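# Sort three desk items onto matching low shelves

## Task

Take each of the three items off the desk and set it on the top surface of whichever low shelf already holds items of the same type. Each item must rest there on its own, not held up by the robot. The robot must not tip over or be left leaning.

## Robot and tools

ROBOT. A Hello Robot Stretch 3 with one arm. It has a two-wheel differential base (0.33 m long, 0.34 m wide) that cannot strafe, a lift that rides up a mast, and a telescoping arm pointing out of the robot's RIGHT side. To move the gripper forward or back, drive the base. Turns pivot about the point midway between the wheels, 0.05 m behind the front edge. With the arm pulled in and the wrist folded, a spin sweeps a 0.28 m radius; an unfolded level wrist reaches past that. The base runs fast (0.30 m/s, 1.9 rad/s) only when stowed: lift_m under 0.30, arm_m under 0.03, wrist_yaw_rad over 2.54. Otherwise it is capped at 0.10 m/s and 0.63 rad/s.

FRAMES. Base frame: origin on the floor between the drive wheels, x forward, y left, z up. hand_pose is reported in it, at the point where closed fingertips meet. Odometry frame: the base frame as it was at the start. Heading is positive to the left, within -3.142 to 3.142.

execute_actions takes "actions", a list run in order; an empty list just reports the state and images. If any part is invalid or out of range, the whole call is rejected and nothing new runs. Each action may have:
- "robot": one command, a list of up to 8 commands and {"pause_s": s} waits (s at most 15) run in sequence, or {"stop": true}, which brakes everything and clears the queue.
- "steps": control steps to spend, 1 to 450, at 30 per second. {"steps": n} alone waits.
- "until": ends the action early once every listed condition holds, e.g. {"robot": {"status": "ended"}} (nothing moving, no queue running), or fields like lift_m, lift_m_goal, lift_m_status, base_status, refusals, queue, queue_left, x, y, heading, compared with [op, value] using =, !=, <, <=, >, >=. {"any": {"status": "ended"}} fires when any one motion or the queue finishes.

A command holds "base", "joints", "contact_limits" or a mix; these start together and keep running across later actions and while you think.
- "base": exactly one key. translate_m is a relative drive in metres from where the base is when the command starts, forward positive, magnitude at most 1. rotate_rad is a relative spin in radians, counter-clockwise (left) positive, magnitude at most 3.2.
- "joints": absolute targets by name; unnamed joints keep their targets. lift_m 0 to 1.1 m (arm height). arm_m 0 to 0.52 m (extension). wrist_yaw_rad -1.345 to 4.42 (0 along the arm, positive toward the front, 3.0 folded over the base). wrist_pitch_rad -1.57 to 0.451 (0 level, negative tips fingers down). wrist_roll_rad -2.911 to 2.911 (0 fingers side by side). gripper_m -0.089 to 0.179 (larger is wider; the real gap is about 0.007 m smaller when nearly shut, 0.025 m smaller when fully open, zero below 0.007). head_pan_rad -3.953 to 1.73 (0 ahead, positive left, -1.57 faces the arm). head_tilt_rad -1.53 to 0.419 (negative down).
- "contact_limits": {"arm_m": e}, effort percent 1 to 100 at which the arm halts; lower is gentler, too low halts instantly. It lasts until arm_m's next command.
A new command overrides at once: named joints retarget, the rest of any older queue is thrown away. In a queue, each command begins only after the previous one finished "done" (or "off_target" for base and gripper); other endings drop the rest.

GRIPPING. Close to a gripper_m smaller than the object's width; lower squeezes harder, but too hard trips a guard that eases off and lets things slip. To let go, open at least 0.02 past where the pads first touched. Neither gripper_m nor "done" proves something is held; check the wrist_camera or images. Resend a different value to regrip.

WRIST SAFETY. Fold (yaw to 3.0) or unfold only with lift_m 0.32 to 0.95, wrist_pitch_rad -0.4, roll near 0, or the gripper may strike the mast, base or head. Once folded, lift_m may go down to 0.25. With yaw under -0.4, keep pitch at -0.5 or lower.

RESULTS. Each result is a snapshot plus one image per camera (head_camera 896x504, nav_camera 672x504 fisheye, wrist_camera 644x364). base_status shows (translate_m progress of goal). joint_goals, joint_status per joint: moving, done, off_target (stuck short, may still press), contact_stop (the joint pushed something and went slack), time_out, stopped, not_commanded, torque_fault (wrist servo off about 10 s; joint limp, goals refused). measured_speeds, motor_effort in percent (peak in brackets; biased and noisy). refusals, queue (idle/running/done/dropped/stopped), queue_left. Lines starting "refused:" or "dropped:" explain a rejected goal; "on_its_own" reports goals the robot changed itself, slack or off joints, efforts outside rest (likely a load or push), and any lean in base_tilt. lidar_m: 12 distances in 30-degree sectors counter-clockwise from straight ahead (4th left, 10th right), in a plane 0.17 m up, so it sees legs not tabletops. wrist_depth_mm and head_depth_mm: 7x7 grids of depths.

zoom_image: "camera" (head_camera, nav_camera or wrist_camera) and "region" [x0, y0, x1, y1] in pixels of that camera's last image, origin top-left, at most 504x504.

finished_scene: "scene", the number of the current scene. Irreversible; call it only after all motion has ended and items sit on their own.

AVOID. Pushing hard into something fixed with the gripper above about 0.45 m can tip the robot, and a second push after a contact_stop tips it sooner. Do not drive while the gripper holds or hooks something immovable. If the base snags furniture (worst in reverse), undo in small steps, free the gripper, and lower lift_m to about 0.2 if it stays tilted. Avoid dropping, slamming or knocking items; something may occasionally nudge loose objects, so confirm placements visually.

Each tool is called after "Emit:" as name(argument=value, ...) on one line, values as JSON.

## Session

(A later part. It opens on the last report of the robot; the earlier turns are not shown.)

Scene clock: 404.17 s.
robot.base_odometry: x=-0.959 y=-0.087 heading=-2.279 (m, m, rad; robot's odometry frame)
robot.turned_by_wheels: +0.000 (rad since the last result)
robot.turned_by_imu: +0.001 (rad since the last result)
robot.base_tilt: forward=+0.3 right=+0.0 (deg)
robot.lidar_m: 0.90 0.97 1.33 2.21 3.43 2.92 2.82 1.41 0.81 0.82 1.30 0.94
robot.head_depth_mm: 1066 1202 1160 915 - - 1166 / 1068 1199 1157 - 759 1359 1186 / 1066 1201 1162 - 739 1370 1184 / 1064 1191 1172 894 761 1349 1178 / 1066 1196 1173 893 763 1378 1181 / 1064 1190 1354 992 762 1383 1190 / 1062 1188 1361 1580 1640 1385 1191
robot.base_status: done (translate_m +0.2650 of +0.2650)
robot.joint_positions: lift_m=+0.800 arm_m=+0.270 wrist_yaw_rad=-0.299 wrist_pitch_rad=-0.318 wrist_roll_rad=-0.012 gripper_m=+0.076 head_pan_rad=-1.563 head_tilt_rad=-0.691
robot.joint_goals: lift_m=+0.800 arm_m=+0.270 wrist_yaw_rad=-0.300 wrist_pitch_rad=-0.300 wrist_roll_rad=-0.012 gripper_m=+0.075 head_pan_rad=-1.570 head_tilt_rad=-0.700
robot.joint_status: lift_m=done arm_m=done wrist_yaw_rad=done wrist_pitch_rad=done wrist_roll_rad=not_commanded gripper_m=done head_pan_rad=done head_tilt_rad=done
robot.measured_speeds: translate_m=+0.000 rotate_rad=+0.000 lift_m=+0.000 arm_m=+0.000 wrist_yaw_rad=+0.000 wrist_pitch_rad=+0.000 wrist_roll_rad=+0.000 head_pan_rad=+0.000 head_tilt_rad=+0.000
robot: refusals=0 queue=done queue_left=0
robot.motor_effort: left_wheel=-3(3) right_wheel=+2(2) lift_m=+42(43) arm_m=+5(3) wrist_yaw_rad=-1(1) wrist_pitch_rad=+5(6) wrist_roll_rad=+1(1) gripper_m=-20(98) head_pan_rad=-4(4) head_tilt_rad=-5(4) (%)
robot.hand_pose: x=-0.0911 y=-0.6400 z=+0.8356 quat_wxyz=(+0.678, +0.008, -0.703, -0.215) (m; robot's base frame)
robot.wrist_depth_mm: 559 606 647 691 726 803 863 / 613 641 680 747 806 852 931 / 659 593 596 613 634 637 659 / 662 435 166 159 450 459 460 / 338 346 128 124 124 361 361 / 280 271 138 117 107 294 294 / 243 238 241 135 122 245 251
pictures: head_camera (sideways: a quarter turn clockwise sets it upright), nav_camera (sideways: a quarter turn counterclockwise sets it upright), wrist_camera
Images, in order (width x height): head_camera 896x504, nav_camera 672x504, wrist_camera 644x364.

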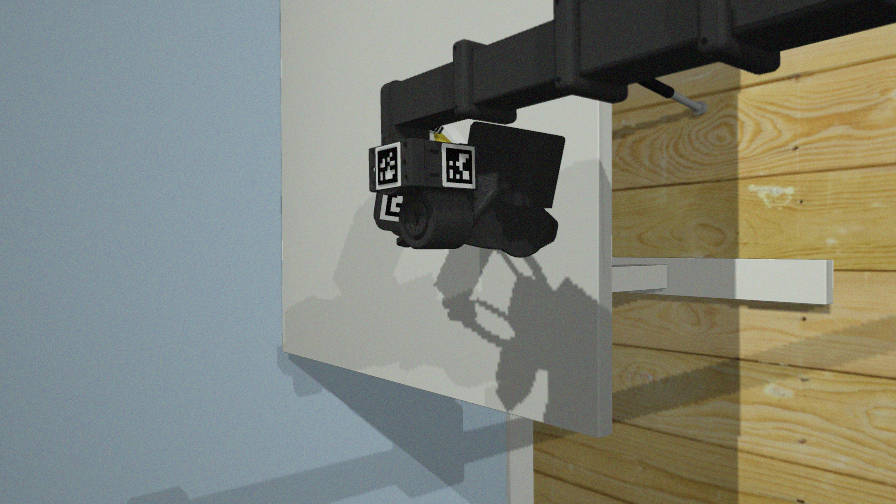

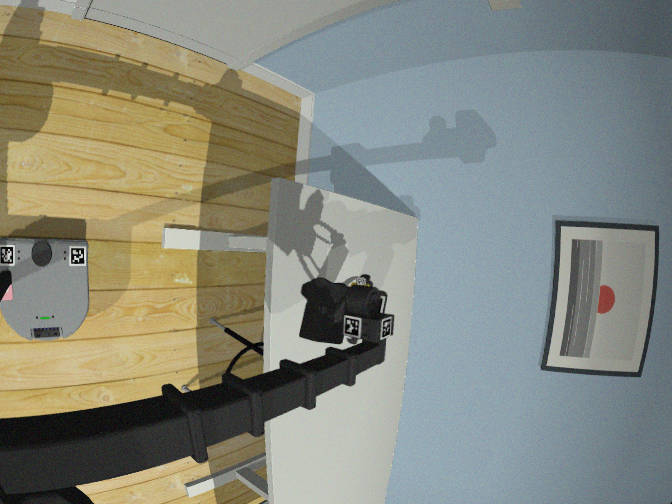

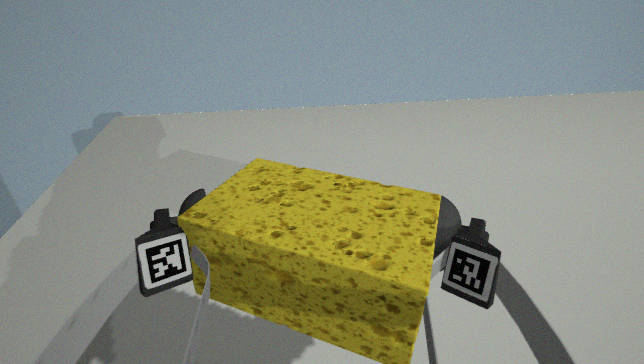

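Emit:
execute_actions(actions=[{"robot":[{"joints":{"arm_m":0.0,"lift_m":0.85,"wrist_yaw_rad":0}},{"base":{"rotate_rad":2.31}},{"base":{"translate_m":1.0}},{"base":{"translate_m":1.0}},{"base":{"translate_m":0.83}},{"base":{"rotate_rad":2.40}}],"steps":450,"until":{"robot":{"status":"ended"}}},{"steps":450,"until":{"robot":{"status":"ended"}}},{"steps":450,"until":{"robot":{"status":"ended"}}}])

Scene clock: 455.00 s.
robot.base_odometry: x=+1.869 y=+0.000 heading=+2.431 (m, m, rad; robot's odometry frame)
robot.turned_by_wheels: +4.710 (rad since the last result)
robot.turned_by_imu: +4.658 (rad since the last result)
robot.base_tilt: forward=+0.2 right=+0.0 (deg)
robot.lidar_m: 2.89 2.97 2.93 2.48 1.70 1.15 1.02 1.04 0.61 0.93 0.61 1.30
robot.head_depth_mm: 788 884 1011 1055 880 - - / 785 883 1011 1069 892 - - / 785 877 1011 1066 497 - - / 785 875 998 1061 499 1065 1160 / 781 874 993 1066 892 1050 1160 / 780 873 998 1063 882 1051 1168 / 776 870 989 1103 887 1033 1192
robot.base_status: done (rotate_rad +2.3999 of +2.4000)
robot.joint_positions: lift_m=+0.850 arm_m=+0.000 wrist_yaw_rad=+0.000 wrist_pitch_rad=-0.318 wrist_roll_rad=-0.012 gripper_m=+0.076 head_pan_rad=-1.563 head_tilt_rad=-0.691
robot.joint_goals: lift_m=+0.850 arm_m=+0.000 wrist_yaw_rad=+0.000 wrist_pitch_rad=-0.300 wrist_roll_rad=-0.012 gripper_m=+0.075 head_pan_rad=-1.570 head_tilt_rad=-0.700
robot.joint_status: lift_m=done arm_m=done wrist_yaw_rad=done wrist_pitch_rad=done wrist_roll_rad=not_commanded gripper_m=done head_pan_rad=done head_tilt_rad=done
robot.measured_speeds: translate_m=+0.000 rotate_rad=+0.000 lift_m=+0.000 arm_m=+0.000 wrist_yaw_rad=+0.000 wrist_pitch_rad=+0.000 wrist_roll_rad=+0.000 head_pan_rad=+0.000 head_tilt_rad=+0.000
robot: refusals=0 queue=done queue_left=0
robot.motor_effort: left_wheel=-3(9) right_wheel=+2(6) lift_m=+41(43) arm_m=-4(5) wrist_yaw_rad=+0(2) wrist_pitch_rad=+5(5) wrist_roll_rad=+1(1) gripper_m=-20(21) head_pan_rad=-4(5) head_tilt_rad=-5(4) (%)
robot.hand_pose: x=-0.0216 y=-0.3812 z=+0.8856 quat_wxyz=(+0.703, +0.113, -0.694, -0.112) (m; robot's base frame)
robot.wrist_depth_mm: 622 616 612 608 613 598 621 / 676 674 675 665 655 651 640 / 735 723 716 724 704 716 714 / 793 786 167 158 757 753 745 / 879 882 128 123 124 588 587 / - 466 138 117 107 498 503 / - 559 670 136 123 483 677
pictures: head_camera (sideways: a quarter turn clockwise sets it upright), nav_camera (sideways: a quarter turn counterclockwise sets it upright), wrist_camera
Images, in order (width x height): head_camera 896x504, nav_camera 672x504, wrist_camera 644x364.

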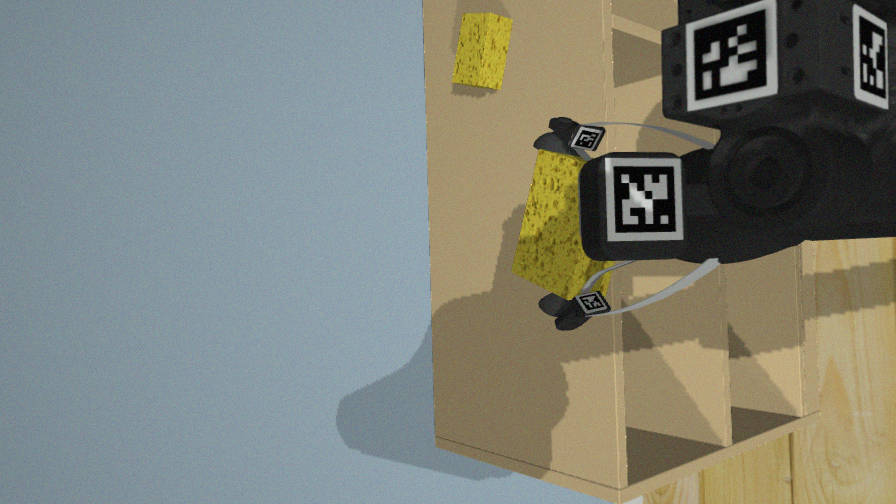

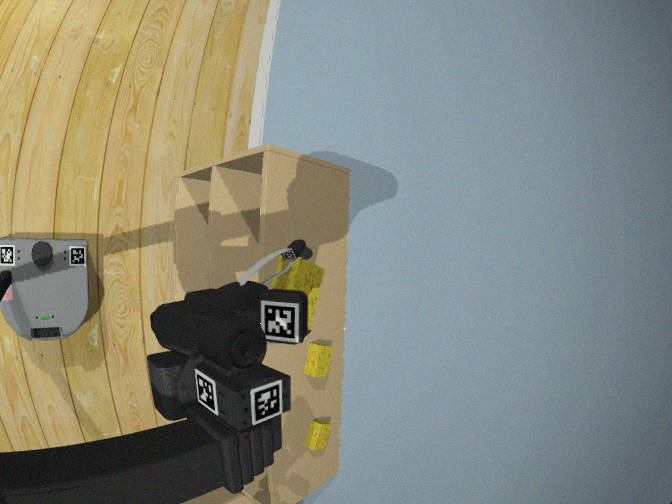

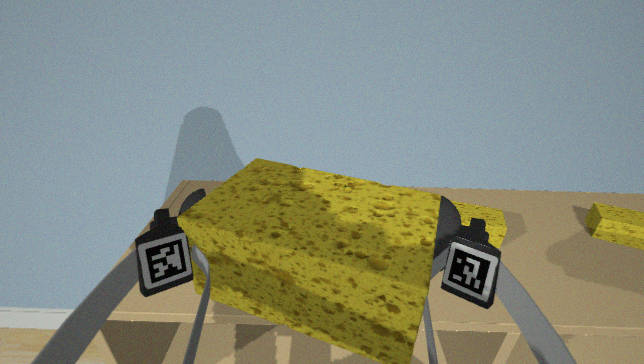

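Shelf end ~0.3 ahead, sponge ~0.3 behind; shift forward a little.

Emit:
execute_actions(actions=[{"robot":[{"base":{"translate_m":0.07}},{"joints":{"arm_m":0.26}},{"joints":{"lift_m":0.63}}],"steps":450,"until":{"robot":{"status":"ended"}}}])

Scene clock: 467.90 s.
robot.base_odometry: x=+1.816 y=+0.045 heading=+2.431 (m, m, rad; robot's odometry frame)
robot.turned_by_wheels: +0.000 (rad since the last result)
robot.turned_by_imu: +0.002 (rad since the last result)
robot.base_tilt: forward=+0.3 right=+0.0 (deg)
robot.lidar_m: 2.83 2.90 2.94 2.43 1.75 1.21 1.10 1.10 0.65 0.91 0.58 1.31
robot.head_depth_mm: 790 884 1004 1062 881 1051 1179 / 784 882 1010 1057 910 - 1173 / 780 874 1003 1062 - 1028 1168 / 781 875 993 1063 845 1054 1157 / 775 878 993 1066 888 1054 1159 / 775 873 992 1078 886 1035 1162 / 776 866 987 1140 1343 1383 1183
robot.base_status: done (translate_m +0.0700 of +0.0700)
robot.joint_positions: lift_m=+0.630 arm_m=+0.260 wrist_yaw_rad=+0.000 wrist_pitch_rad=-0.318 wrist_roll_rad=-0.012 gripper_m=+0.076 head_pan_rad=-1.563 head_tilt_rad=-0.691
robot.joint_goals: lift_m=+0.630 arm_m=+0.260 wrist_yaw_rad=+0.000 wrist_pitch_rad=-0.300 wrist_roll_rad=-0.012 gripper_m=+0.075 head_pan_rad=-1.570 head_tilt_rad=-0.700
robot.joint_status: lift_m=done arm_m=done wrist_yaw_rad=done wrist_pitch_rad=done wrist_roll_rad=not_commanded gripper_m=done head_pan_rad=done head_tilt_rad=done
robot.measured_speeds: translate_m=+0.000 rotate_rad=+0.000 lift_m=+0.000 arm_m=+0.000 wrist_yaw_rad=+0.000 wrist_pitch_rad=+0.000 wrist_roll_rad=+0.000 head_pan_rad=+0.000 head_tilt_rad=+0.000
robot: refusals=0 queue=done queue_left=0
robot.motor_effort: left_wheel=-3(5) right_wheel=+2(6) lift_m=+31(41) arm_m=+6(6) wrist_yaw_rad=-1(0) wrist_pitch_rad=+5(5) wrist_roll_rad=+0(1) gripper_m=-20(20) head_pan_rad=-4(4) head_tilt_rad=-5(4) (%)
robot.hand_pose: x=-0.0216 y=-0.6405 z=+0.6660 quat_wxyz=(+0.703, +0.113, -0.694, -0.112) (m; robot's base frame)
robot.wrist_depth_mm: 390 384 384 383 377 376 375 / 420 417 422 412 410 406 405 / 459 435 433 431 437 433 432 / 351 320 166 158 331 336 341 / 249 256 128 123 125 262 264 / 204 200 138 117 107 214 215 / - 175 176 135 123 180 183
pictures: head_camera (sideways: a quarter turn clockwise sets it upright), nav_camera (sideways: a quarter turn counterclockwise sets it upright), wrist_camera
Images, in order (width x height): head_camera 896x504, nav_camera 672x504, wrist_camera 644x364.

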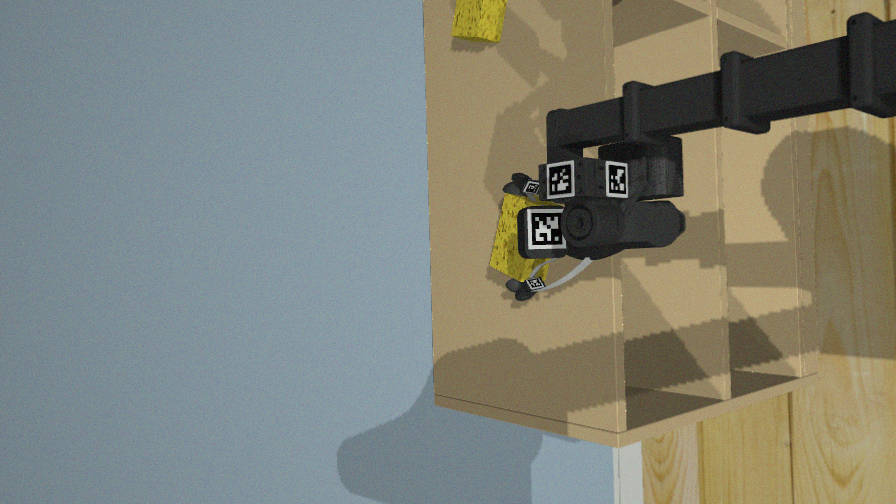

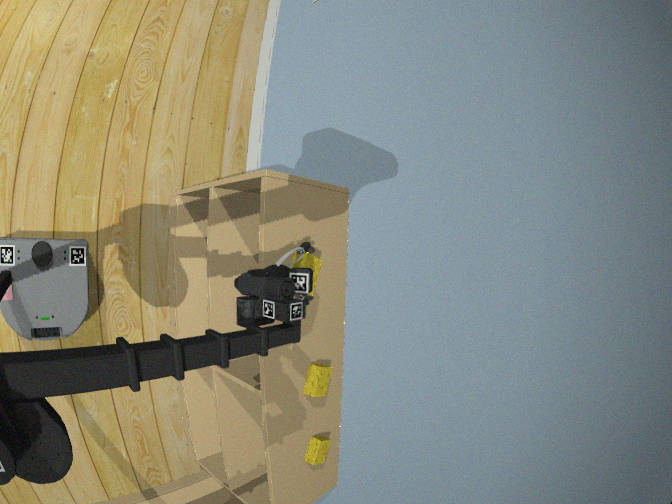

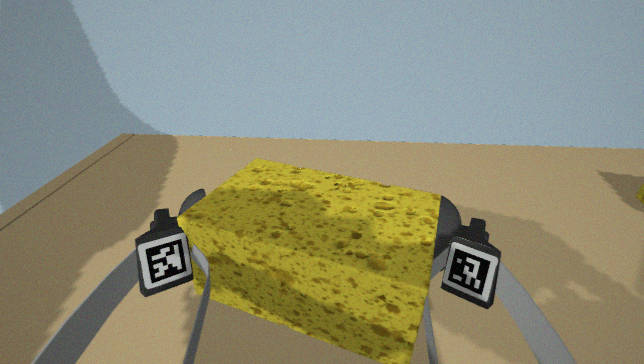

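Emit:
execute_actions(actions=[{"robot":[{"joints":{"lift_m":0.592}},{"joints":{"gripper_m":0.14}},{"joints":{"lift_m":0.67}},{"joints":{"arm_m":0.0,"head_pan_rad":-2.3,"head_tilt_rad":-0.5}}],"steps":450,"until":{"robot":{"status":"ended"}}}])

Scene clock: 478.73 s.
robot.base_odometry: x=+1.816 y=+0.045 heading=+2.431 (m, m, rad; robot's odometry frame)
robot.turned_by_wheels: +0.000 (rad since the last result)
robot.turned_by_imu: +0.001 (rad since the last result)
robot.base_tilt: forward=+0.3 right=+0.0 (deg)
robot.lidar_m: 2.82 2.90 2.94 2.43 1.75 1.21 1.10 1.10 0.65 0.91 0.58 1.30
robot.head_depth_mm: 1416 1522 1642 1533 1564 1515 1303 / 1301 1454 1615 1724 1349 1470 1305 / 1188 1286 1433 1401 1177 1354 1284 / 1080 1162 1279 1346 1045 1152 1230 / 979 1068 1150 1248 1043 925 1051 / 908 979 1049 1142 983 858 980 / 846 900 970 1042 1051 833 935
robot.base_status: done (translate_m +0.0700 of +0.0700)
robot.joint_positions: lift_m=+0.670 arm_m=+0.000 wrist_yaw_rad=+0.000 wrist_pitch_rad=-0.318 wrist_roll_rad=-0.012 gripper_m=+0.140 head_pan_rad=-2.293 head_tilt_rad=-0.507
robot.joint_goals: lift_m=+0.670 arm_m=+0.000 wrist_yaw_rad=+0.000 wrist_pitch_rad=-0.300 wrist_roll_rad=-0.012 gripper_m=+0.140 head_pan_rad=-2.300 head_tilt_rad=-0.500
robot.joint_status: lift_m=done arm_m=done wrist_yaw_rad=done wrist_pitch_rad=done wrist_roll_rad=not_commanded gripper_m=done head_pan_rad=done head_tilt_rad=done
robot.measured_speeds: translate_m=+0.000 rotate_rad=+0.000 lift_m=+0.000 arm_m=+0.000 wrist_yaw_rad=+0.000 wrist_pitch_rad=+0.000 wrist_roll_rad=+0.000 head_pan_rad=+0.000 head_tilt_rad=+0.000
robot: refusals=0 queue=done queue_left=0
robot.motor_effort: left_wheel=-3(3) right_wheel=+2(2) lift_m=+41(42) arm_m=-4(3) wrist_yaw_rad=+0(0) wrist_pitch_rad=+5(5) wrist_roll_rad=+0(1) gripper_m=+0(96) head_pan_rad=-3(41) head_tilt_rad=+4(19) (%)
robot.hand_pose: x=-0.0216 y=-0.3812 z=+0.7056 quat_wxyz=(+0.703, +0.113, -0.694, -0.112) (m; robot's base frame)
robot.wrist_depth_mm: 627 623 614 614 600 607 611 / 678 686 683 656 666 651 647 / 725 715 552 562 568 541 558 / 792 405 399 385 418 418 425 / 906 370 667 660 678 361 362 / 957 551 585 597 606 564 450 / 884 805 509 511 507 504 520
pictures: head_camera (sideways: a quarter turn clockwise sets it upright), nav_camera (sideways: a quarter turn counterclockwise sets it upright), wrist_camera
Images, in order (width x height): head_camera 896x504, nav_camera 672x504, wrist_camera 644x364.

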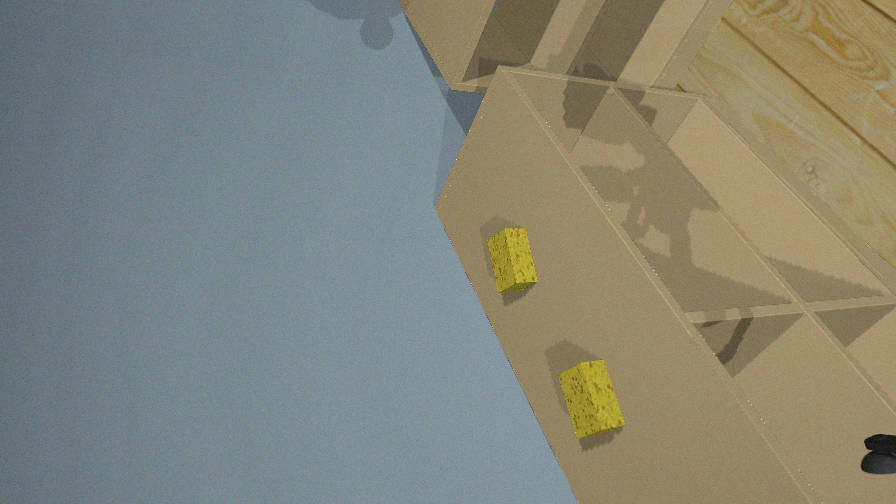

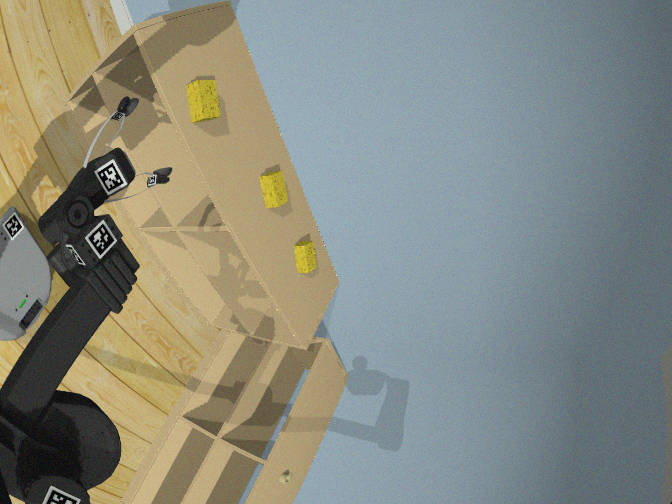

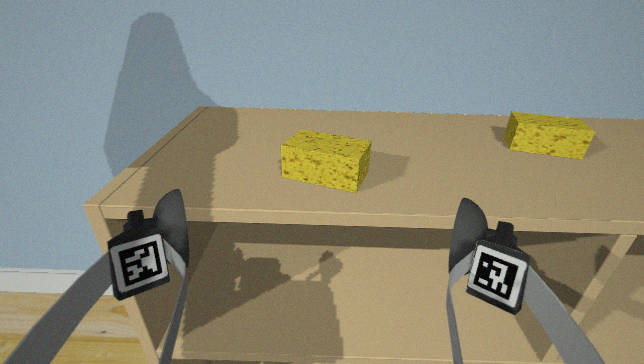

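Emit:
finished_scene(scene=2)

The scene is finished: the task was done.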